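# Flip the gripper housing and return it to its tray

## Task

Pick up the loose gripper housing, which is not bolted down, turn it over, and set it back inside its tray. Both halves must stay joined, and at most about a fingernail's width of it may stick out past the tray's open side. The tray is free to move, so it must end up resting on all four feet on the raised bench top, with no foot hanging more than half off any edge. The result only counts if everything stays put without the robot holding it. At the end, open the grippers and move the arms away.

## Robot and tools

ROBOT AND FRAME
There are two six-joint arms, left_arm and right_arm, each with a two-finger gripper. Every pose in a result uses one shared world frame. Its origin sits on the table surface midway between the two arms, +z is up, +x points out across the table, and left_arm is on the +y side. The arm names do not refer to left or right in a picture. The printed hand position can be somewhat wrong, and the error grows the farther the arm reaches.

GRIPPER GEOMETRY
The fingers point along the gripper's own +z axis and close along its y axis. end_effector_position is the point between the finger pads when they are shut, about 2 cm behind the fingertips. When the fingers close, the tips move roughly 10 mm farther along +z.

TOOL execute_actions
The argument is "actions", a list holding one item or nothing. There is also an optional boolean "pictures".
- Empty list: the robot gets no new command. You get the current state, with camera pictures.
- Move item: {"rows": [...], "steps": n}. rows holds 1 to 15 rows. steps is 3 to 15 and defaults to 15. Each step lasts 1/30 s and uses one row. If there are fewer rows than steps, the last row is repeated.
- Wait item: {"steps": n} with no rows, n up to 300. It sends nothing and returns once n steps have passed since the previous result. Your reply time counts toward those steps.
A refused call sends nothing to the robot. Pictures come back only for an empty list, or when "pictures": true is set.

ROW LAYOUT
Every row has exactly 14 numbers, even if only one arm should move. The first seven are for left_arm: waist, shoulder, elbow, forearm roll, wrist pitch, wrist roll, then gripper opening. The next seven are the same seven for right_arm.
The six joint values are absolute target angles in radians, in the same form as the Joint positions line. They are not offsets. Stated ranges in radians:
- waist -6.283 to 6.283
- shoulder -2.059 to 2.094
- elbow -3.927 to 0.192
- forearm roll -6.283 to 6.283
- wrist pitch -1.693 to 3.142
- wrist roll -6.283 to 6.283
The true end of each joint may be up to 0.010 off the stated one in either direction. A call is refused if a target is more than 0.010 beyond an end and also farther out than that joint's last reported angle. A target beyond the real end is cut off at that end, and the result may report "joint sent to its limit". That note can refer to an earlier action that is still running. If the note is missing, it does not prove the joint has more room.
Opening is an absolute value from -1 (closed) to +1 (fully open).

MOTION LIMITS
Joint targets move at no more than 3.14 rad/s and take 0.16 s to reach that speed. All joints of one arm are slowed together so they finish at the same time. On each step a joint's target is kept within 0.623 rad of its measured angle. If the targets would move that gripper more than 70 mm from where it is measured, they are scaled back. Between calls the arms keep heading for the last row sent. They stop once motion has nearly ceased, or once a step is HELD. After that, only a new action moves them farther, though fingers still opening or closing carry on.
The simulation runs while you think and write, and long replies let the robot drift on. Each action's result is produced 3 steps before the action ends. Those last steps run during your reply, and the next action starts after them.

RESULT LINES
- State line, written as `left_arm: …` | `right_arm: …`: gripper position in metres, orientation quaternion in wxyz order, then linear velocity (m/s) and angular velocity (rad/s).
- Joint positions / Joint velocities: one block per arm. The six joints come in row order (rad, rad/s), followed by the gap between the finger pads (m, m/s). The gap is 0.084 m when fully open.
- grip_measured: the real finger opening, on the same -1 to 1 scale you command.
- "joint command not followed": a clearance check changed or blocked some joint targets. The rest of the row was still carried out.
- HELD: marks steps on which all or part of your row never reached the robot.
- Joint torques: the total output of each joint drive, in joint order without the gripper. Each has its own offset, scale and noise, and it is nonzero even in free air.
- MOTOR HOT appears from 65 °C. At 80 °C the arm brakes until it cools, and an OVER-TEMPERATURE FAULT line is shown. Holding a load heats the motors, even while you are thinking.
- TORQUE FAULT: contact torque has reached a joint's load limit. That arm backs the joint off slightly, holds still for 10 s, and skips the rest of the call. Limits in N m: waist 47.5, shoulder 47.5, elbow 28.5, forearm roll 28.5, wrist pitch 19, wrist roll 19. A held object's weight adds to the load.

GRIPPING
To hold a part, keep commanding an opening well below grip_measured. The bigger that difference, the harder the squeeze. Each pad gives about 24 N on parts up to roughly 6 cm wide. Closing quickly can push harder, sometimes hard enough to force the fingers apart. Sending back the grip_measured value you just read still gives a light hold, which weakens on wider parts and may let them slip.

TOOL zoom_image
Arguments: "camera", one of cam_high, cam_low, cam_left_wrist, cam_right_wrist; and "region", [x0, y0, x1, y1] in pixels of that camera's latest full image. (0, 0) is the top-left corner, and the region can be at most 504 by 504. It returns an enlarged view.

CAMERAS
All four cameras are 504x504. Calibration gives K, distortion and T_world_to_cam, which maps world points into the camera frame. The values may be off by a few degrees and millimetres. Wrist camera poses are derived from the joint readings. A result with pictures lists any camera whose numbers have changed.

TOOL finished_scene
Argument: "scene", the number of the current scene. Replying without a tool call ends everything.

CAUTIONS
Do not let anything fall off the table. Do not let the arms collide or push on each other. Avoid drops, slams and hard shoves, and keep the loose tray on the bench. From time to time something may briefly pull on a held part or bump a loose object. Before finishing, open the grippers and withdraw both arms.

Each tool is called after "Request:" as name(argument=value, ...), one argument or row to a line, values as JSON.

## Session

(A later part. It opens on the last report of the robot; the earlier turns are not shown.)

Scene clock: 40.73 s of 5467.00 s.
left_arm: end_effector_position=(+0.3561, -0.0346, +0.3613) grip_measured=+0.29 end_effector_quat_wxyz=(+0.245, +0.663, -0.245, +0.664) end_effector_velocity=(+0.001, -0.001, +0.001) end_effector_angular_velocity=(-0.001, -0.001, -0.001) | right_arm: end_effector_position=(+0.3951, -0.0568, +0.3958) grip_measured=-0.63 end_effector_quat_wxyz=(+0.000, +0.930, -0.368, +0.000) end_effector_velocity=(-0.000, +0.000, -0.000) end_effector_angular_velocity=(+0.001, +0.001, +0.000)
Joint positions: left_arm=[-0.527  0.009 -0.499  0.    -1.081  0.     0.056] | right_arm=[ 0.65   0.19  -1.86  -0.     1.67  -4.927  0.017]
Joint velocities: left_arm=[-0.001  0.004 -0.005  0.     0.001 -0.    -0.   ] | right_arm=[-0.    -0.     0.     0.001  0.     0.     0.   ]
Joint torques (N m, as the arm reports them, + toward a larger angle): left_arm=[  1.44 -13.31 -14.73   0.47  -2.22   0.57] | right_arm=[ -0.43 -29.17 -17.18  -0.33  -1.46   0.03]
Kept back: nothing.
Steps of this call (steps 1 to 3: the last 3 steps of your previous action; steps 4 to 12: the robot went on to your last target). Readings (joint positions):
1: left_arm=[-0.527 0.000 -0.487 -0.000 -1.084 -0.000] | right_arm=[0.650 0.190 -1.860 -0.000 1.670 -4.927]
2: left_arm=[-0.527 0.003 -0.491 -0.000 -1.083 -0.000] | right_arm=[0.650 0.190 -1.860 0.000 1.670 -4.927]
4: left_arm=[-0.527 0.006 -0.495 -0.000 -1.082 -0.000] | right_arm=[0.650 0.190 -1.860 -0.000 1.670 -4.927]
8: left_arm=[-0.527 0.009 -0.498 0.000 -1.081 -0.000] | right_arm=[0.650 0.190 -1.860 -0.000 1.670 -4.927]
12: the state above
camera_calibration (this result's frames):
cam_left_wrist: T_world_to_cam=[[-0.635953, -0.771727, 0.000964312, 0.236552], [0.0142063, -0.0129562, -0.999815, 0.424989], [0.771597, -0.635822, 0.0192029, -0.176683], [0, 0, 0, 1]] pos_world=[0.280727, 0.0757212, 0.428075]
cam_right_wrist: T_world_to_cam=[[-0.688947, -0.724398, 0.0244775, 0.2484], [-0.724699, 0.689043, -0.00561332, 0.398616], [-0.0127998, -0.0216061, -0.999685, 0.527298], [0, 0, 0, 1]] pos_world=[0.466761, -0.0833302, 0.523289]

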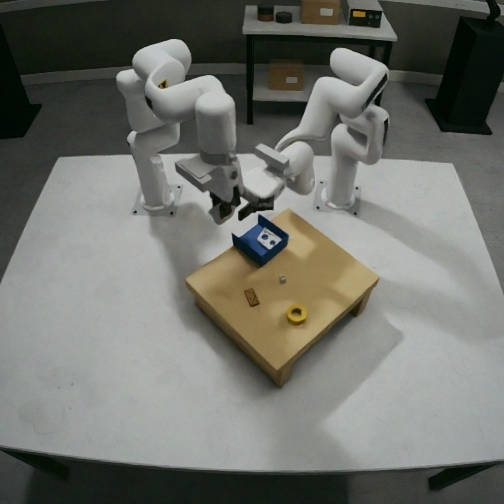

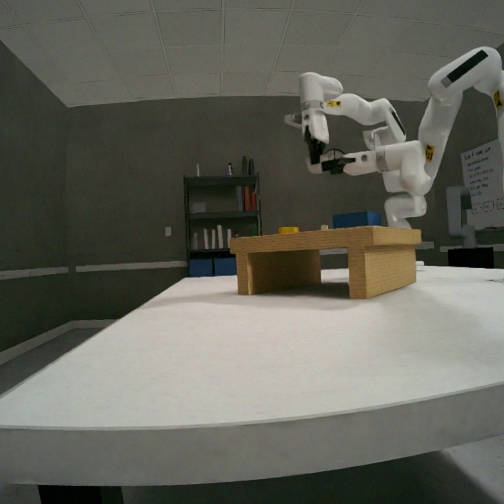

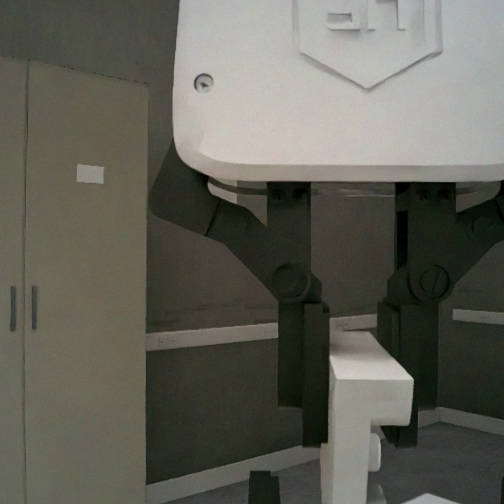

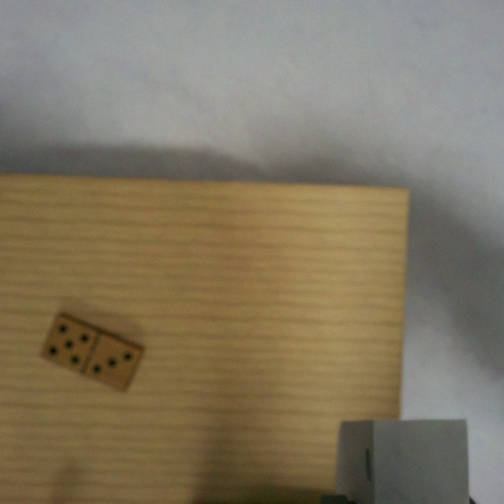

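Request:
execute_actions(
  actions=[
    {"rows":[[-0.511,0.01,-0.5,0,-1.081,0,0.3,0.65,0.19,-1.86,0,1.67,-4.927,-1],[-0.511,0.01,-0.5,0,-1.081,0,0.3,0.65,0.19,-1.86,0,1.67,-4.927,-1],[-0.511,0.01,-0.5,0,-1.081,0,0.3,0.65,0.19,-1.86,0,1.67,-4.927,-1],[-0.511,0.022,-0.516,0,-1.077,0,0.3,0.65,0.19,-1.86,0,1.67,-4.927,-1],[-0.511,0.034,-0.532,0,-1.073,0,0.3,0.65,0.19,-1.86,0,1.67,-4.927,-1],[-0.511,0.045,-0.547,0,-1.069,0,0.3,0.65,0.19,-1.86,0,1.67,-4.927,-1]],"steps":14},
  ],
)

Request:
execute_actions(
  actions=[
    {"steps":8},
  ],
  pictures=true,
)

Scene clock: 41.33 s of 5467.00 s.
left_arm: end_effector_position=(+0.3705, -0.0356, +0.3619) grip_measured=+0.29 end_effector_quat_wxyz=(+0.239, +0.665, -0.239, +0.665) end_effector_velocity=(+0.016, -0.011, -0.001) end_effector_angular_velocity=(+0.003, +0.004, +0.003) | right_arm: end_effector_position=(+0.3951, -0.0568, +0.3958) grip_measured=-0.63 end_effector_quat_wxyz=(+0.000, +0.930, -0.368, +0.000) end_effector_velocity=(-0.000, -0.000, +0.000) end_effector_angular_velocity=(-0.001, +0.001, +0.000)
Joint positions: left_arm=[-0.511  0.041 -0.541 -0.    -1.071  0.     0.056] | right_arm=[ 0.65   0.19  -1.86   0.     1.67  -4.927  0.017]
Joint velocities: left_arm=[ 0.004  0.055 -0.069  0.001  0.019 -0.     0.   ] | right_arm=[ 0.    -0.     0.    -0.     0.001 -0.     0.   ]
Joint torques (N m, as the arm reports them, + toward a larger angle): left_arm=[  1.41 -14.48 -14.15   0.42  -2.05   0.45] | right_arm=[ -0.81 -29.8  -17.13  -0.28  -1.42   0.  ]
Steps of this call (steps 1 to 7: the robot went on to your last target; steps 8 to 18: the first 11 steps of this action). Readings (joint positions):
8: left_arm=[-0.527 0.010 -0.500 0.000 -1.081 0.000] | right_arm=[0.650 0.190 -1.860 0.000 1.670 -4.927]
9: left_arm=[-0.525 0.010 -0.500 0.000 -1.081 0.000] | right_arm=[0.650 0.190 -1.860 -0.000 1.670 -4.927]
11: left_arm=[-0.518 0.010 -0.500 -0.000 -1.081 -0.000] | right_arm=[0.650 0.190 -1.860 -0.000 1.670 -4.927]
15: left_arm=[-0.512 0.030 -0.526 -0.000 -1.074 -0.000] | right_arm=[0.650 0.190 -1.860 0.000 1.670 -4.927]
18: the state above

Scene clock: 41.60 s of 5467.00 s.
left_arm: end_effector_position=(+0.3717, -0.0364, +0.3619) grip_measured=+0.29 end_effector_quat_wxyz=(+0.239, +0.665, -0.239, +0.665) end_effector_velocity=(+0.001, +0.000, -0.000) end_effector_angular_velocity=(+0.001, +0.001, +0.001) | right_arm: end_effector_position=(+0.3951, -0.0568, +0.3958) grip_measured=-0.63 end_effector_quat_wxyz=(+0.000, +0.930, -0.368, +0.000) end_effector_velocity=(-0.000, +0.000, -0.000) end_effector_angular_velocity=(+0.001, +0.001, -0.000)
Joint positions: left_arm=[-0.511  0.045 -0.547  0.    -1.069  0.     0.056] | right_arm=[ 0.65   0.19  -1.86   0.     1.67  -4.927  0.017]
Joint velocities: left_arm=[ 0.001  0.001 -0.002  0.     0.002  0.     0.   ] | right_arm=[-0.    -0.     0.     0.001 -0.     0.    -0.   ]
Joint torques (N m, as the arm reports them, + toward a larger angle): left_arm=[  1.19 -13.91 -14.78   0.62  -2.17   0.57] | right_arm=[ -1.45 -29.21 -17.38  -0.28  -1.58   0.08]
Kept back: nothing.
Steps of this call (steps 1 to 3: the last 3 steps of your previous action; steps 4 to 8: the robot went on to your last target). Readings (joint positions):
1: left_arm=[-0.511 0.042 -0.543 0.000 -1.070 0.000] | right_arm=[0.650 0.190 -1.860 0.000 1.670 -4.927]
2: left_arm=[-0.511 0.043 -0.544 0.000 -1.070 0.000] | right_arm=[0.650 0.190 -1.860 0.000 1.670 -4.927]
4: left_arm=[-0.511 0.044 -0.546 0.000 -1.069 0.000] | right_arm=[0.650 0.190 -1.860 0.000 1.670 -4.927]
8: the state above
camera_calibration (this result's frames):
cam_left_wrist: T_world_to_cam=[[-0.623588, -0.781753, 0.00095949, 0.240129], [0.0143403, -0.0126661, -0.999817, 0.425278], [0.781622, -0.62346, 0.019109, -0.193148], [0, 0, 0, 1]] pos_world=[0.294611, 0.0726881, 0.428661]
cam_right_wrist: T_world_to_cam=[[-0.688947, -0.724398, 0.0244775, 0.2484], [-0.724699, 0.689043, -0.00561321, 0.398616], [-0.0127999, -0.021606, -0.999685, 0.527298], [0, 0, 0, 1]] pos_world=[0.466761, -0.0833303, 0.523289]

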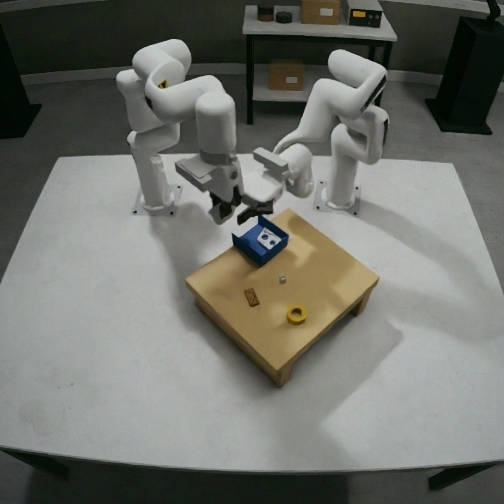

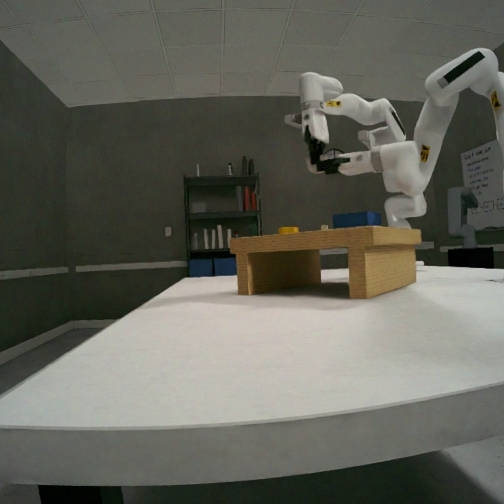

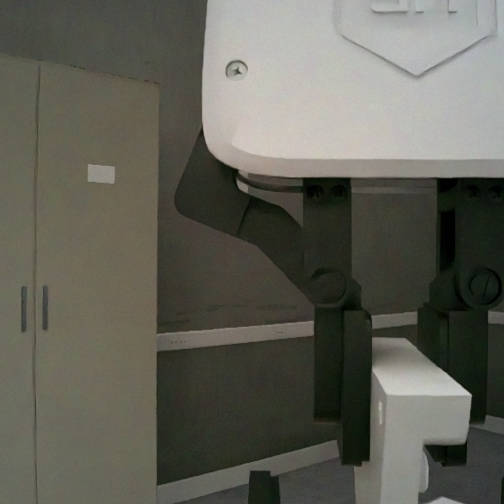

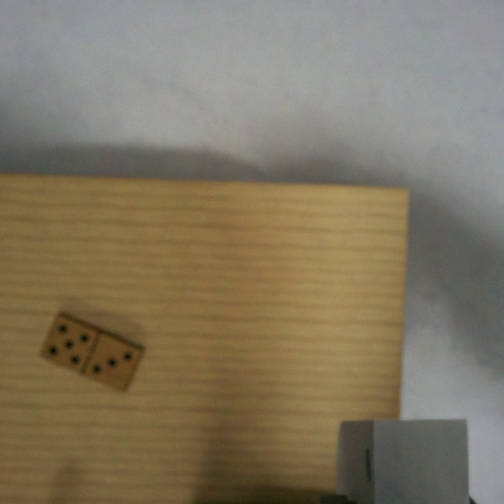

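Request:
execute_actions(
  actions=[
    {"rows":[[-0.521,0.05,-0.554,0,-1.067,0,0.3,0.65,0.19,-1.86,0,1.67,-4.927,-1],[-0.521,0.05,-0.554,0,-1.067,0,0.3,0.65,0.19,-1.86,0,1.67,-4.927,-1],[-0.521,0.05,-0.554,0,-1.067,0,0.3,0.65,0.19,-1.86,0,1.67,-4.927,-1],[-0.521,0.05,-0.554,0,-1.067,0,0.3,0.65,0.19,-1.86,0,1.67,-4.927,-1],[-0.521,0.05,-0.554,0,-1.067,0,0.0,0.65,0.19,-1.86,0,1.67,-4.927,-1],[-0.521,0.05,-0.554,0,-1.067,0,-0.3,0.65,0.19,-1.86,0,1.67,-4.927,-1],[-0.521,0.05,-0.554,0,-1.067,0,-0.5,0.65,0.19,-1.86,0,1.67,-4.927,-1],[-0.521,0.05,-0.554,0,-1.067,0,-0.7,0.65,0.19,-1.86,0,1.67,-4.927,-1],[-0.521,0.05,-0.554,0,-1.067,0,-1,0.65,0.19,-1.86,0,1.67,-4.927,-1]],"steps":15},
  ],
)

Request:
execute_actions(
  actions=[
    {"steps":10},
  ],
  pictures=true,
)

Scene clock: 42.30 s of 5467.00 s.
left_arm: end_effector_position=(+0.3705, -0.0409, +0.3614) grip_measured=-0.62 end_effector_quat_wxyz=(+0.242, +0.665, -0.242, +0.664) end_effector_velocity=(-0.000, -0.001, +0.003) end_effector_angular_velocity=(-0.006, -0.004, -0.001) | right_arm: end_effector_position=(+0.3947, -0.0573, +0.3959) grip_measured=-0.63 end_effector_quat_wxyz=(+0.001, +0.930, -0.368, -0.000) end_effector_velocity=(+0.001, +0.000, +0.000) end_effector_angular_velocity=(+0.002, -0.003, +0.000)
Joint positions: left_arm=[-0.519  0.05  -0.553 -0.001 -1.067 -0.     0.017] | right_arm=[ 0.65   0.189 -1.86  -0.     1.672 -4.928  0.017]
Joint velocities: left_arm=[-0.002 -0.001 -0.003 -0.001 -0.003 -0.001 -0.   ] | right_arm=[-0.001  0.001 -0.002 -0.    -0.003 -0.002 -0.   ]
Joint torques (N m, as the arm reports them, + toward a larger angle): left_arm=[ -0.91 -14.67 -15.62   1.98  -2.44   0.93] | right_arm=[  0.09 -26.75 -17.19   0.16  -2.82   0.6 ]
Steps of this call (steps 1 to 9: the robot went on to your last target; steps 10 to 21: the first 12 steps of this action). Readings (joint positions):
10: left_arm=[-0.511 0.045 -0.547 -0.000 -1.069 -0.000] | right_arm=[0.650 0.190 -1.860 0.000 1.670 -4.927]
11: left_arm=[-0.513 0.046 -0.548 -0.000 -1.069 -0.000] | right_arm=[0.650 0.190 -1.860 -0.000 1.670 -4.927]
13: left_arm=[-0.517 0.048 -0.551 0.000 -1.068 0.000] | right_arm=[0.650 0.190 -1.860 -0.000 1.670 -4.927]
17: left_arm=[-0.520 0.050 -0.553 0.000 -1.067 0.000] | right_arm=[0.650 0.190 -1.860 -0.000 1.670 -4.927]
21: the state above

Scene clock: 42.63 s of 5467.00 s.
left_arm: end_effector_position=(+0.3702, -0.0413, +0.3616) grip_measured=-0.62 end_effector_quat_wxyz=(+0.242, +0.665, -0.242, +0.664) end_effector_velocity=(-0.001, -0.001, +0.001) end_effector_angular_velocity=(-0.001, -0.003, -0.003) | right_arm: end_effector_position=(+0.3949, -0.0572, +0.3959) grip_measured=-0.63 end_effector_quat_wxyz=(+0.000, +0.930, -0.368, -0.000) end_effector_velocity=(+0.001, -0.000, -0.001) end_effector_angular_velocity=(+0.000, +0.000, -0.002)
Joint positions: left_arm=[-0.52   0.05  -0.553 -0.001 -1.067 -0.     0.017] | right_arm=[ 0.65   0.19  -1.86  -0.     1.671 -4.927  0.017]
Joint velocities: left_arm=[-0.001 -0.    -0.002  0.001 -0.001  0.     0.   ] | right_arm=[-0.001  0.001 -0.     0.    -0.001  0.001 -0.   ]
Joint torques (N m, as the arm reports them, + toward a larger angle): left_arm=[ -2.61 -15.19 -16.53   3.12  -2.54   1.03] | right_arm=[  0.38 -25.2  -17.48   0.4   -3.81   0.44]
Kept back: nothing.
Steps of this call (steps 1 to 3: the last 3 steps of your previous action; steps 4 to 10: the robot went on to your last target). Readings (joint positions):
1: left_arm=[-0.519 0.050 -0.553 -0.001 -1.067 -0.000] | right_arm=[0.650 0.189 -1.860 -0.000 1.672 -4.928]
2: left_arm=[-0.519 0.050 -0.553 -0.001 -1.067 -0.000] | right_arm=[0.650 0.189 -1.860 -0.000 1.672 -4.928]
4: left_arm=[-0.520 0.050 -0.553 -0.001 -1.067 -0.000] | right_arm=[0.650 0.189 -1.860 -0.000 1.672 -4.927]
8: left_arm=[-0.520 0.050 -0.553 -0.001 -1.067 -0.000] | right_arm=[0.650 0.189 -1.860 -0.000 1.671 -4.927]
10: the state above
camera_calibration (this result's frames):
cam_left_wrist: T_world_to_cam=[[-0.629905, -0.776671, 0.00145583, 0.237794], [0.0130915, -0.0124917, -0.999836, 0.425376], [0.776562, -0.629782, 0.0180364, -0.193046], [0, 0, 0, 1]] pos_world=[0.294131, 0.0684245, 0.428442]
cam_right_wrist: T_world_to_cam=[[-0.689051, -0.724267, 0.0254129, 0.247643], [-0.724589, 0.689158, -0.00567179, 0.398733], [-0.0134056, -0.022322, -0.999661, 0.527576], [0, 0, 0, 1]] pos_world=[0.466628, -0.0836539, 0.523366]

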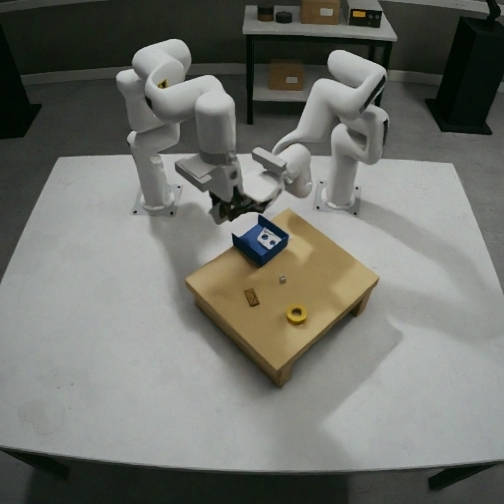

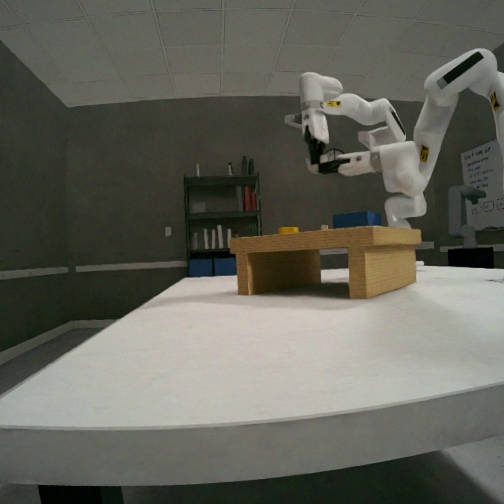

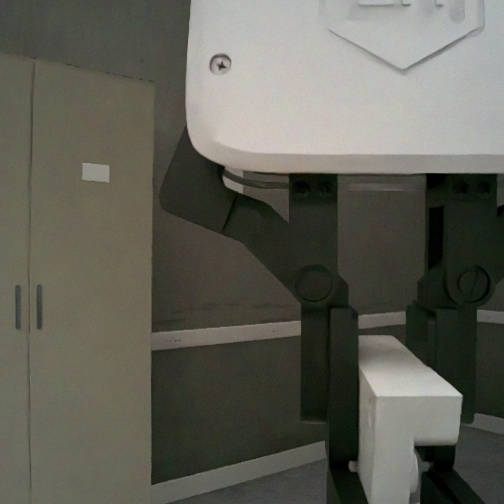

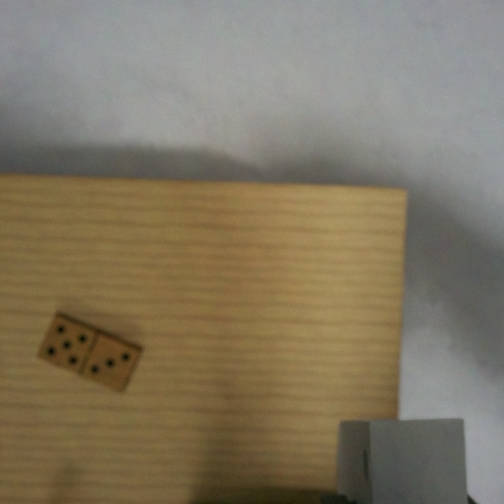

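Request:
execute_actions(
  actions=[
    {"rows":[[-0.521,0.05,-0.554,0,-1.067,0,-1,0.65,0.19,-1.86,0,1.67,-4.927,-0.4],[-0.521,0.05,-0.554,0,-1.067,0,-1,0.65,0.19,-1.86,0,1.67,-4.927,0.2],[-0.521,0.05,-0.554,0,-1.067,0,-1,0.65,0.19,-1.86,0,1.67,-4.927,0.8],[-0.521,0.05,-0.554,0,-1.067,0,-1,0.65,0.19,-1.86,0,1.67,-4.927,0.8],[-0.521,0.05,-0.554,0,-1.067,0,-1,0.65,0.19,-1.86,0,1.67,-4.927,0.8],[-0.521,0.05,-0.554,0,-1.067,0,-1,0.65,0.31,-2.167,0,1.857,-4.927,0.8]],"steps":15},
  ],
)

Request:
execute_actions(
  actions=[
    {"rows":[[-0.521,0.05,-0.554,0,-1.067,0,-1,0.65,0.31,-2.167,0,1.857,-4.927,0.8],[-0.521,0.05,-0.554,0,-1.067,0,-1,0.65,0.31,-2.167,0,1.857,-4.927,0.8],[-0.521,0.05,-0.554,0,-1.067,0,-1,0.65,0.31,-2.167,0,1.857,-4.927,0.8],[-0.521,0.05,-0.554,0,-1.067,-1.571,-1,0.65,0.31,-2.167,0,1.857,-4.927,0.8]],"steps":15},
  ],
)

Request:
execute_actions(
  actions=[
    {"steps":20},
  ],
  pictures=true,
)

Scene clock: 43.33 s of 5467.00 s.
left_arm: end_effector_position=(+0.3693, -0.0425, +0.3625) grip_measured=-0.64 end_effector_quat_wxyz=(+0.243, +0.663, -0.243, +0.664) end_effector_velocity=(+0.003, +0.004, -0.003) end_effector_angular_velocity=(+0.002, +0.008, +0.010) | right_arm: end_effector_position=(+0.3994, -0.0535, +0.4261) grip_measured=+0.80 end_effector_quat_wxyz=(-0.001, +0.930, -0.368, +0.000) end_effector_velocity=(+0.019, +0.010, +0.224) end_effector_angular_velocity=(+0.059, -0.093, -0.002)
Joint positions: left_arm=[-0.522  0.05  -0.555  0.001 -1.067  0.     0.016] | right_arm=[ 0.65   0.269 -2.059  0.     1.789 -4.927  0.077]
Joint velocities: left_arm=[ 0.006  0.002  0.004 -0.005  0.002 -0.001  0.   ] | right_arm=[-0.003  0.48  -1.352 -0.004  0.763 -0.002  0.   ]
Joint torques (N m, as the arm reports them, + toward a larger angle): left_arm=[  1.13 -14.2  -15.01   0.54  -2.3    0.47] | right_arm=[ -0.83 -30.98 -12.55   0.    -1.44   0.17]
Steps of this call (steps 1 to 9: the robot went on to your last target; steps 10 to 21: the first 12 steps of this action). Readings (joint positions):
10: left_arm=[-0.520 0.050 -0.554 -0.001 -1.067 -0.000] | right_arm=[0.650 0.190 -1.860 -0.000 1.671 -4.927]
11: left_arm=[-0.521 0.050 -0.554 0.000 -1.067 0.000] | right_arm=[0.650 0.190 -1.860 -0.000 1.669 -4.927]
13: left_arm=[-0.524 0.050 -0.555 0.003 -1.067 0.000] | right_arm=[0.650 0.191 -1.861 0.001 1.666 -4.926]
17: left_arm=[-0.523 0.049 -0.555 0.002 -1.068 0.000] | right_arm=[0.651 0.200 -1.880 0.001 1.682 -4.927]
21: the state above

Scene clock: 43.83 s of 5467.00 s.
left_arm: end_effector_position=(+0.3697, -0.0420, +0.3621) grip_measured=-0.64 end_effector_quat_wxyz=(+0.379, +0.701, -0.095, +0.597) end_effector_velocity=(+0.001, +0.001, +0.000) end_effector_angular_velocity=(-2.146, +1.808, +0.001) | right_arm: end_effector_position=(+0.3992, -0.0539, +0.4411) grip_measured=+0.80 end_effector_quat_wxyz=(+0.000, +0.930, -0.368, -0.000) end_effector_velocity=(+0.001, -0.000, +0.001) end_effector_angular_velocity=(+0.002, -0.001, -0.001)
Joint positions: left_arm=[-0.521  0.05  -0.554  0.    -1.067 -0.432  0.016] | right_arm=[ 0.65   0.31  -2.166  0.     1.857 -4.927  0.077]
Joint velocities: left_arm=[ 0.002  0.    -0.     0.    -0.001 -2.806 -0.   ] | right_arm=[-0.001  0.002 -0.005  0.001  0.001  0.     0.   ]
Joint torques (N m, as the arm reports them, + toward a larger angle): left_arm=[  1.14 -14.42 -14.89   0.56  -2.2    0.4 ] | right_arm=[ -0.9  -30.11 -15.64  -0.37  -1.57   0.27]
Steps of this call (steps 1 to 3: the last 3 steps of your previous action; steps 4 to 15: the first 12 steps of this action). Readings (joint positions):
4: left_arm=[-0.521 0.050 -0.554 0.000 -1.067 0.000] | right_arm=[0.650 0.301 -2.149 0.000 1.843 -4.927]
5: left_arm=[-0.521 0.050 -0.554 0.000 -1.067 0.000] | right_arm=[0.650 0.304 -2.154 0.000 1.848 -4.927]
7: left_arm=[-0.521 0.050 -0.554 0.000 -1.067 -0.000] | right_arm=[0.650 0.308 -2.160 0.000 1.853 -4.927]
11: left_arm=[-0.521 0.050 -0.554 0.000 -1.067 -0.104] | right_arm=[0.650 0.310 -2.165 0.000 1.856 -4.927]
15: the state above

Scene clock: 44.50 s of 5467.00 s.
left_arm: end_effector_position=(+0.3698, -0.0419, +0.3621) grip_measured=-0.64 end_effector_quat_wxyz=(+0.641, +0.642, +0.297, +0.300) end_effector_velocity=(-0.000, +0.000, -0.001) end_effector_angular_velocity=(-0.038, +0.034, -0.000) | right_arm: end_effector_position=(+0.3992, -0.0539, +0.4412) grip_measured=+0.80 end_effector_quat_wxyz=(+0.000, +0.930, -0.368, +0.000) end_effector_velocity=(+0.000, +0.000, -0.000) end_effector_angular_velocity=(-0.000, +0.000, -0.000)
Joint positions: left_arm=[-0.521  0.05  -0.554  0.    -1.067 -1.566  0.016] | right_arm=[ 0.65   0.31  -2.167  0.     1.857 -4.927  0.077]
Joint velocities: left_arm=[ 0.001  0.     0.001  0.001 -0.    -0.052 -0.   ] | right_arm=[-0.     0.001  0.    -0.    -0.001 -0.     0.   ]
Joint torques (N m, as the arm reports them, + toward a larger angle): left_arm=[  1.28 -14.27 -15.03   0.52  -2.15   0.69] | right_arm=[ -0.23 -30.64 -15.64  -0.31  -1.29   0.16]
Kept back: nothing.
Steps of this call (steps 1 to 3: the last 3 steps of your previous action; steps 4 to 20: the robot went on to your last target). Readings (joint positions):
1: left_arm=[-0.521 0.050 -0.554 -0.000 -1.067 -0.527] | right_arm=[0.650 0.310 -2.166 0.000 1.857 -4.927]
2: left_arm=[-0.521 0.050 -0.554 -0.000 -1.067 -0.622] | right_arm=[0.650 0.310 -2.167 0.000 1.857 -4.927]
4: left_arm=[-0.521 0.050 -0.554 -0.000 -1.067 -0.811] | right_arm=[0.650 0.310 -2.167 0.000 1.857 -4.927]
8: left_arm=[-0.521 0.050 -0.554 -0.000 -1.067 -1.186] | right_arm=[0.650 0.310 -2.167 0.000 1.857 -4.927]
20: the state above
camera_calibration (this result's frames):
cam_left_wrist: T_world_to_cam=[[0.0106267, -0.0136433, 0.99985, -0.329336], [-0.62994, -0.776634, -0.0039023, 0.271006], [0.776571, -0.629804, -0.0168475, -0.180465], [0, 0, 0, 1]] pos_world=[0.314361, 0.0923215, 0.327304]
cam_right_wrist: T_world_to_cam=[[-0.688947, -0.724398, 0.0244809, 0.252199], [-0.724699, 0.689043, -0.00561248, 0.399905], [-0.0128027, -0.021608, -0.999685, 0.572739], [0, 0, 0, 1]] pos_world=[0.470895, -0.0804835, 0.568628]

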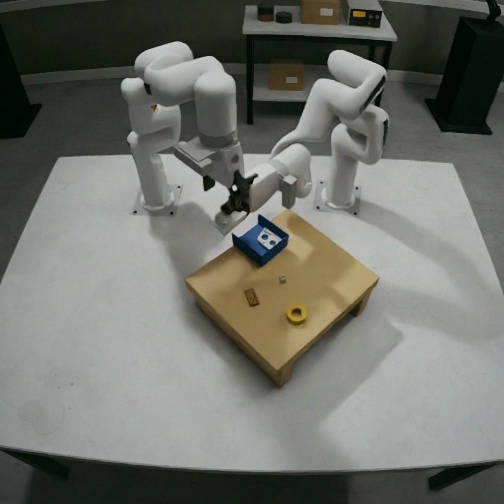

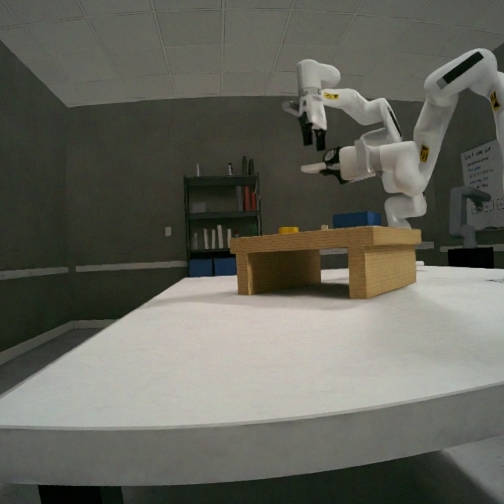

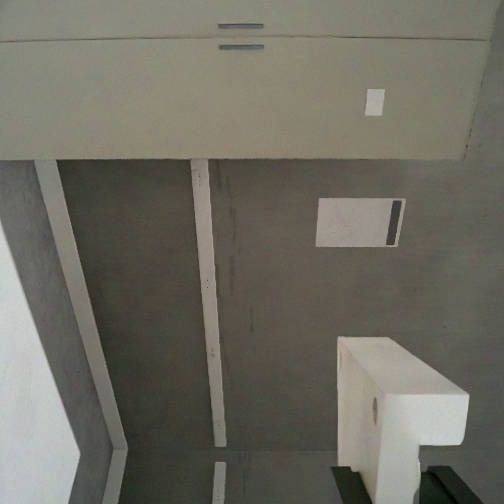

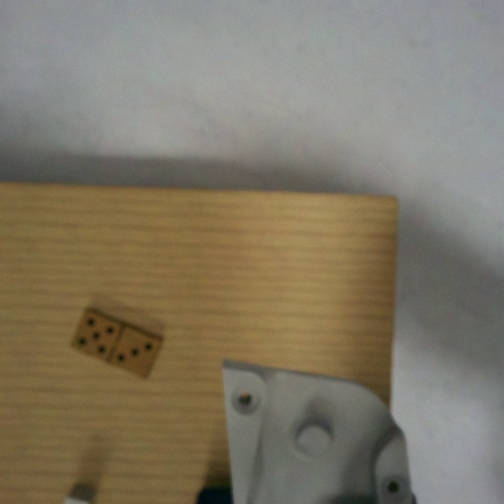

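Request:
execute_actions(
  actions=[
    {"rows":[[-0.521,0.05,-0.554,0,-1.067,-1.571,-1,0.652,0.29,-2.08,0,1.79,-4.925,0.8],[-0.521,0.05,-0.554,0,-1.067,-1.571,-1,0.652,0.26,-1.99,0,1.73,-4.925,0.8],[-0.521,0.05,-0.554,0,-1.067,-1.571,-1,0.652,0.23,-1.9,0,1.67,-4.925,0.8],[-0.521,0.05,-0.554,0,-1.067,-1.571,-1,0.652,0.205,-1.83,0,1.625,-4.925,0.8],[-0.521,0.05,-0.554,0,-1.067,-1.571,-1,0.652,0.188,-1.772,0,1.584,-4.925,0.8]],"steps":15},
  ],
)

Request:
execute_actions(
  actions=[
    {"steps":8},
  ],
  pictures=true,
)

Scene clock: 45.13 s of 5467.00 s.
left_arm: end_effector_position=(+0.3698, -0.0419, +0.3620) grip_measured=-0.64 end_effector_quat_wxyz=(+0.641, +0.641, +0.298, +0.298) end_effector_velocity=(-0.000, -0.000, +0.000) end_effector_angular_velocity=(-0.001, -0.000, -0.001) | right_arm: end_effector_position=(+0.4009, -0.0515, +0.3696) grip_measured=+0.80 end_effector_quat_wxyz=(+0.003, +0.930, -0.368, -0.002) end_effector_velocity=(+0.001, +0.001, -0.031) end_effector_angular_velocity=(+0.049, -0.071, -0.001)
Joint positions: left_arm=[-0.521  0.05  -0.554  0.    -1.067 -1.571  0.016] | right_arm=[ 0.652  0.199 -1.795  0.     1.604 -4.925  0.077]
Joint velocities: left_arm=[-0.001 -0.     0.    -0.    -0.001 -0.    -0.   ] | right_arm=[ 0.    -0.125  0.275 -0.    -0.236  0.001  0.   ]
Joint torques (N m, as the arm reports them, + toward a larger angle): left_arm=[  1.3  -14.43 -14.9    0.5   -2.3    0.56] | right_arm=[ -0.61 -31.46 -20.79  -0.71  -1.64  -0.02]
Steps of this call (steps 1 to 7: the robot went on to your last target; steps 8 to 19: the first 12 steps of this action). Readings (joint positions):
8: left_arm=[-0.521 0.050 -0.554 0.000 -1.067 -1.571] | right_arm=[0.650 0.310 -2.167 -0.000 1.857 -4.927]
9: left_arm=[-0.521 0.050 -0.554 0.000 -1.067 -1.571] | right_arm=[0.650 0.308 -2.162 -0.000 1.852 -4.927]
11: left_arm=[-0.521 0.050 -0.554 0.000 -1.067 -1.571] | right_arm=[0.651 0.295 -2.117 -0.000 1.816 -4.926]
15: left_arm=[-0.521 0.050 -0.554 0.000 -1.067 -1.571] | right_arm=[0.652 0.233 -1.906 0.000 1.677 -4.925]
19: the state above

Scene clock: 45.40 s of 5467.00 s.
left_arm: end_effector_position=(+0.3698, -0.0419, +0.3620) grip_measured=-0.64 end_effector_quat_wxyz=(+0.641, +0.641, +0.298, +0.298) end_effector_velocity=(+0.000, +0.000, -0.000) end_effector_angular_velocity=(-0.000, +0.001, +0.001) | right_arm: end_effector_position=(+0.4011, -0.0514, +0.3679) grip_measured=+0.80 end_effector_quat_wxyz=(-0.001, +0.930, -0.368, +0.000) end_effector_velocity=(-0.002, -0.001, -0.009) end_effector_angular_velocity=(-0.008, +0.012, +0.001)
Joint positions: left_arm=[-0.521  0.05  -0.554 -0.    -1.067 -1.571  0.016] | right_arm=[ 0.652  0.188 -1.774 -0.     1.585 -4.925  0.077]
Joint velocities: left_arm=[-0.    -0.     0.001 -0.001  0.     0.    -0.   ] | right_arm=[ 0.001 -0.     0.023 -0.    -0.008  0.    -0.   ]
Joint torques (N m, as the arm reports them, + toward a larger angle): left_arm=[  1.57 -14.41 -14.92   0.41  -2.14   0.53] | right_arm=[ -0.69 -30.28 -18.28  -0.5   -1.68   0.18]
Kept back: nothing.
Steps of this call (steps 1 to 3: the last 3 steps of your previous action; steps 4 to 8: the robot went on to your last target). Readings (joint positions):
1: left_arm=[-0.521 0.050 -0.554 -0.000 -1.067 -1.571] | right_arm=[0.652 0.195 -1.788 0.000 1.597 -4.925]
2: left_arm=[-0.521 0.050 -0.554 0.000 -1.067 -1.571] | right_arm=[0.652 0.192 -1.784 0.000 1.593 -4.925]
4: left_arm=[-0.521 0.050 -0.554 -0.000 -1.067 -1.571] | right_arm=[0.652 0.189 -1.779 -0.000 1.588 -4.925]
8: the state above
camera_calibration (this result's frames):
cam_left_wrist: T_world_to_cam=[[0.0137117, -0.0100371, 0.999856, -0.330312], [-0.62994, -0.776643, 0.00084244, 0.26929], [0.776523, -0.629861, -0.0169719, -0.180403], [0, 0, 0, 1]] pos_world=[0.314253, 0.0921986, 0.326975]
cam_right_wrist: T_world_to_cam=[[-0.688986, -0.724406, 0.02313, 0.257616], [-0.724681, 0.689059, -0.00590794, 0.399196], [-0.0116582, -0.0208324, -0.999715, 0.49912], [0, 0, 0, 1]] pos_world=[0.472602, -0.0780536, 0.495377]

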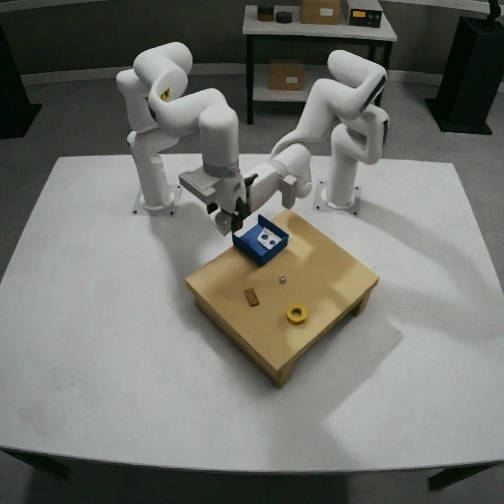

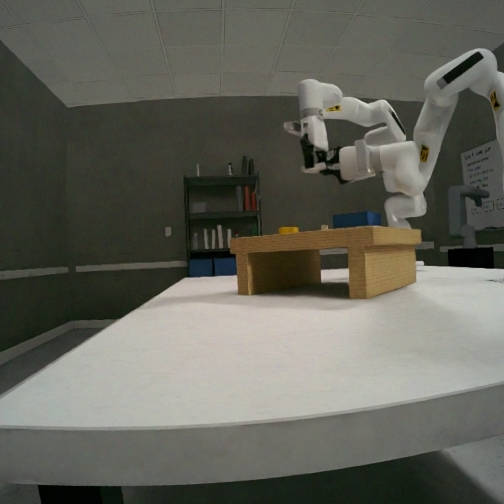

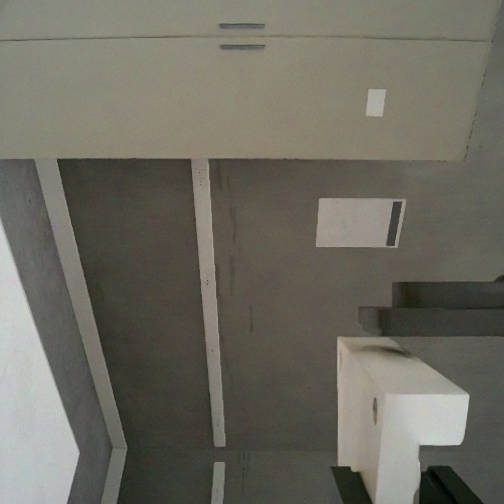

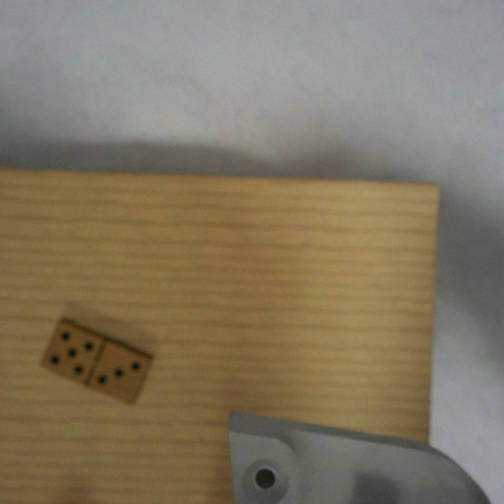

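Request:
execute_actions(
  actions=[],
)

Scene clock: 45.87 s of 5467.00 s.
left_arm: end_effector_position=(+0.3698, -0.0419, +0.3620) grip_measured=-0.64 end_effector_quat_wxyz=(+0.641, +0.641, +0.298, +0.298) end_effector_velocity=(-0.000, -0.000, -0.000) end_effector_angular_velocity=(-0.000, +0.001, -0.001) | right_arm: end_effector_position=(+0.4009, -0.0515, +0.3670) grip_measured=+0.80 end_effector_quat_wxyz=(-0.000, +0.930, -0.368, +0.000) end_effector_velocity=(-0.000, +0.000, +0.000) end_effector_angular_velocity=(+0.001, +0.000, -0.000)
Joint positions: left_arm=[-0.521  0.05  -0.554  0.    -1.067 -1.571  0.016] | right_arm=[ 0.652  0.188 -1.772 -0.     1.584 -4.925  0.077]
Joint velocities: left_arm=[-0.001  0.     0.    -0.    -0.    -0.     0.   ] | right_arm=[-0.    -0.001  0.001  0.001 -0.    -0.    -0.   ]
Joint torques (N m, as the arm reports them, + toward a larger angle): left_arm=[  1.19 -14.15 -15.02   0.64  -2.03   0.6 ] | right_arm=[ -0.66 -29.15 -17.27  -0.19  -1.75   0.01]
Kept back: nothing.
Steps of this call (steps 1 to 14: the robot went on to your last target). Readings (joint positions):
1: left_arm=[-0.521 0.050 -0.554 -0.000 -1.067 -1.571] | right_arm=[0.652 0.188 -1.774 -0.000 1.585 -4.925]
2: left_arm=[-0.521 0.050 -0.554 0.000 -1.067 -1.571] | right_arm=[0.652 0.188 -1.773 -0.000 1.584 -4.925]
4: left_arm=[-0.521 0.050 -0.554 0.000 -1.067 -1.571] | right_arm=[0.652 0.188 -1.773 -0.000 1.584 -4.925]
8: left_arm=[-0.521 0.050 -0.554 -0.000 -1.067 -1.571] | right_arm=[0.652 0.188 -1.772 -0.000 1.584 -4.925]
14: the state above
camera_calibration (this result's frames):
cam_left_wrist: T_world_to_cam=[[0.0137125, -0.0100367, 0.999856, -0.330312], [-0.62994, -0.776643, 0.000843202, 0.26929], [0.776523, -0.629861, -0.0169723, -0.180403], [0, 0, 0, 1]] pos_world=[0.314253, 0.0921986, 0.326975]
cam_right_wrist: T_world_to_cam=[[-0.688949, -0.724398, 0.024419, 0.256949], [-0.724698, 0.689044, -0.00562595, 0.39904], [-0.0127504, -0.0215724, -0.999686, 0.498691], [0, 0, 0, 1]] pos_world=[0.472566, -0.0780642, 0.494505]

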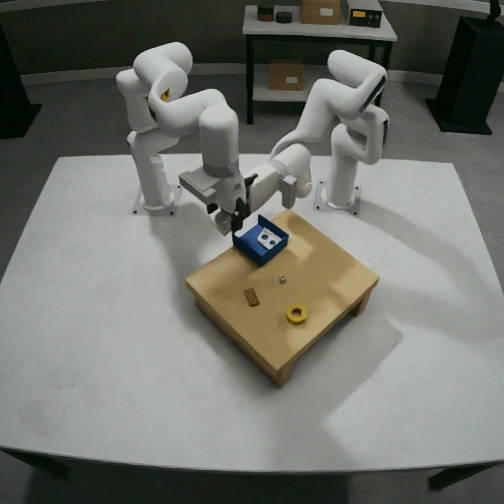

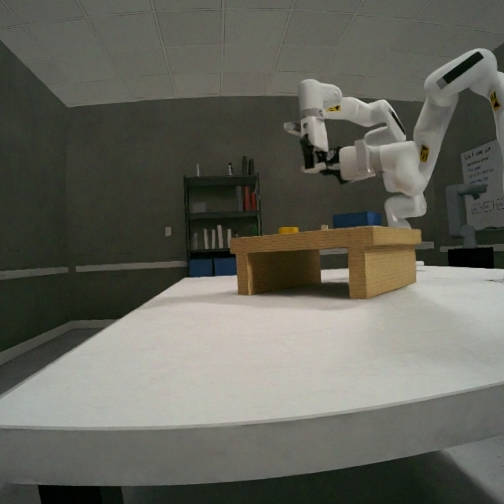

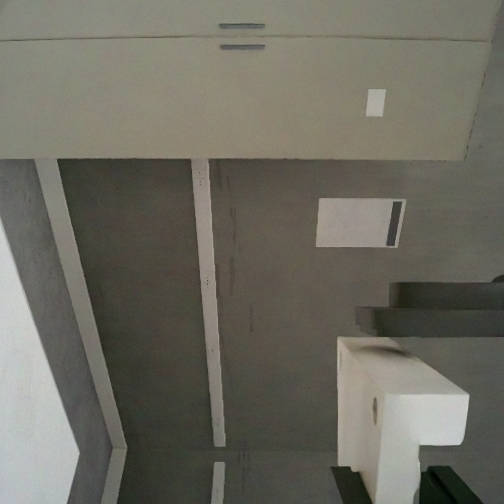

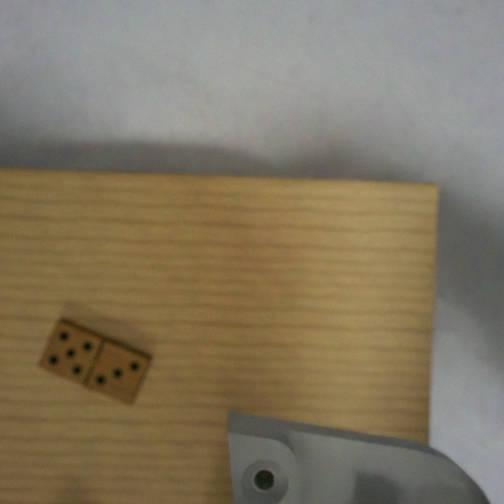

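Request:
execute_actions(
  actions=[
    {"rows":[[-0.521,0.05,-0.554,0,-1.067,-1.571,-1,0.652,0.188,-1.772,0,1.584,-4.925,0.5],[-0.521,0.05,-0.554,0,-1.067,-1.571,-1,0.652,0.188,-1.772,0,1.584,-4.925,0.45],[-0.521,0.05,-0.554,0,-1.067,-1.571,-1,0.652,0.188,-1.772,0,1.584,-4.925,0.4],[-0.521,0.05,-0.554,0,-1.067,-1.571,-1,0.652,0.188,-1.772,0,1.584,-4.925,0.35],[-0.521,0.05,-0.554,0,-1.067,-1.571,-1,0.652,0.188,-1.772,0,1.584,-4.925,0.3],[-0.521,0.05,-0.554,0,-1.067,-1.571,-1,0.652,0.188,-1.772,0,1.584,-4.925,0.25],[-0.521,0.05,-0.554,0,-1.067,-1.571,-1,0.652,0.188,-1.772,0,1.584,-4.925,0.2],[-0.521,0.05,-0.554,0,-1.067,-1.571,-1,0.652,0.188,-1.772,0,1.584,-4.925,0.1],[-0.521,0.05,-0.554,0,-1.067,-1.571,-1,0.652,0.188,-1.772,0,1.584,-4.925,0],[-0.521,0.05,-0.554,0,-1.067,-1.571,-1,0.652,0.188,-1.772,0,1.584,-4.925,-0.3],[-0.521,0.05,-0.554,0,-1.067,-1.571,-1,0.652,0.188,-1.772,0,1.584,-4.925,-0.7]],"steps":15},
  ],
  pictures=true,
)

Scene clock: 46.47 s of 5467.00 s.
left_arm: end_effector_position=(+0.3688, -0.0428, +0.3614) grip_measured=-0.64 end_effector_quat_wxyz=(+0.641, +0.642, +0.297, +0.297) end_effector_velocity=(+0.000, +0.000, +0.000) end_effector_angular_velocity=(-0.001, -0.001, +0.001) | right_arm: end_effector_position=(+0.4021, -0.0514, +0.3679) grip_measured=+0.29 end_effector_quat_wxyz=(-0.002, +0.930, -0.368, +0.002) end_effector_velocity=(-0.001, -0.000, -0.001) end_effector_angular_velocity=(-0.003, +0.002, +0.002)
Joint positions: left_arm=[-0.523  0.05  -0.553  0.001 -1.067 -1.571  0.016] | right_arm=[ 0.651  0.188 -1.774 -0.001  1.581 -4.925  0.056]
Joint velocities: left_arm=[-0.    -0.    -0.    -0.001 -0.001  0.001  0.   ] | right_arm=[ 0.001 -0.     0.001 -0.002  0.002 -0.001 -0.   ]
Joint torques (N m, as the arm reports them, + toward a larger angle): left_arm=[  6.02 -14.44 -17.74  -2.32  -2.14   0.79] | right_arm=[  2.54 -30.4  -14.29   0.8    2.34   0.02]
Steps of this call (steps 1 to 6: the robot went on to your last target; steps 7 to 18: the first 12 steps of this action). Readings (joint positions):
7: left_arm=[-0.521 0.050 -0.554 -0.000 -1.067 -1.571] | right_arm=[0.652 0.188 -1.772 0.000 1.584 -4.925]
8: left_arm=[-0.521 0.050 -0.554 0.000 -1.067 -1.571] | right_arm=[0.652 0.188 -1.772 -0.000 1.584 -4.925]
10: left_arm=[-0.522 0.050 -0.553 0.001 -1.067 -1.571] | right_arm=[0.652 0.188 -1.773 -0.000 1.582 -4.925]
14: left_arm=[-0.523 0.050 -0.553 0.001 -1.067 -1.571] | right_arm=[0.651 0.188 -1.774 -0.001 1.581 -4.925]
18: the state above
camera_calibration (this result's frames):
cam_left_wrist: T_world_to_cam=[[0.0143352, -0.0112271, 0.999834, -0.329957], [-0.632125, -0.774866, 0.000362154, 0.269086], [0.774734, -0.632025, -0.0182048, -0.179141], [0, 0, 0, 1]] pos_world=[0.313612, 0.0915794, 0.326544]
cam_right_wrist: T_world_to_cam=[[-0.689753, -0.72376, 0.0202774, 0.259653], [-0.723991, 0.689772, -0.00716108, 0.400163], [-0.0088039, -0.0196201, -0.999769, 0.498086], [0, 0, 0, 1]] pos_world=[0.473196, -0.0783222, 0.495571]

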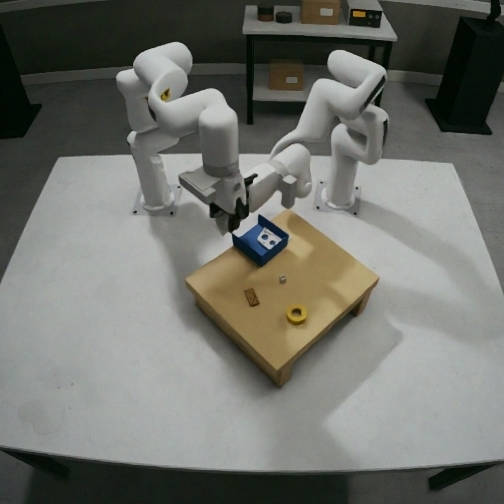

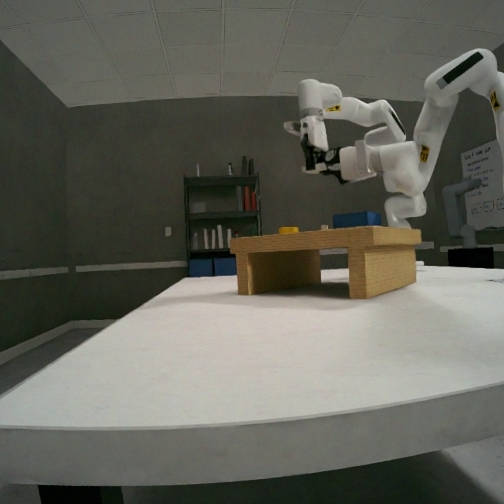

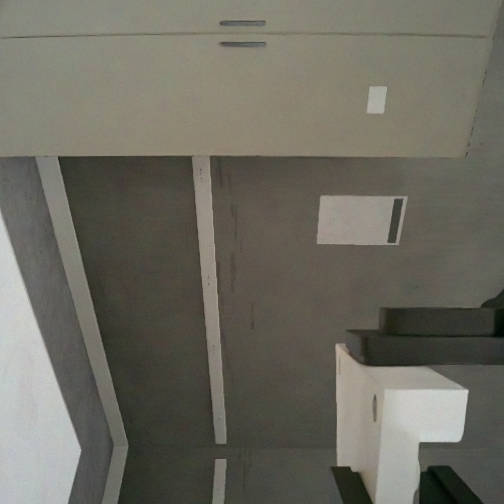

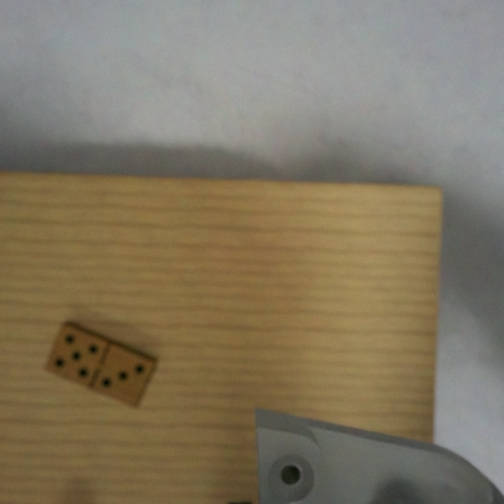

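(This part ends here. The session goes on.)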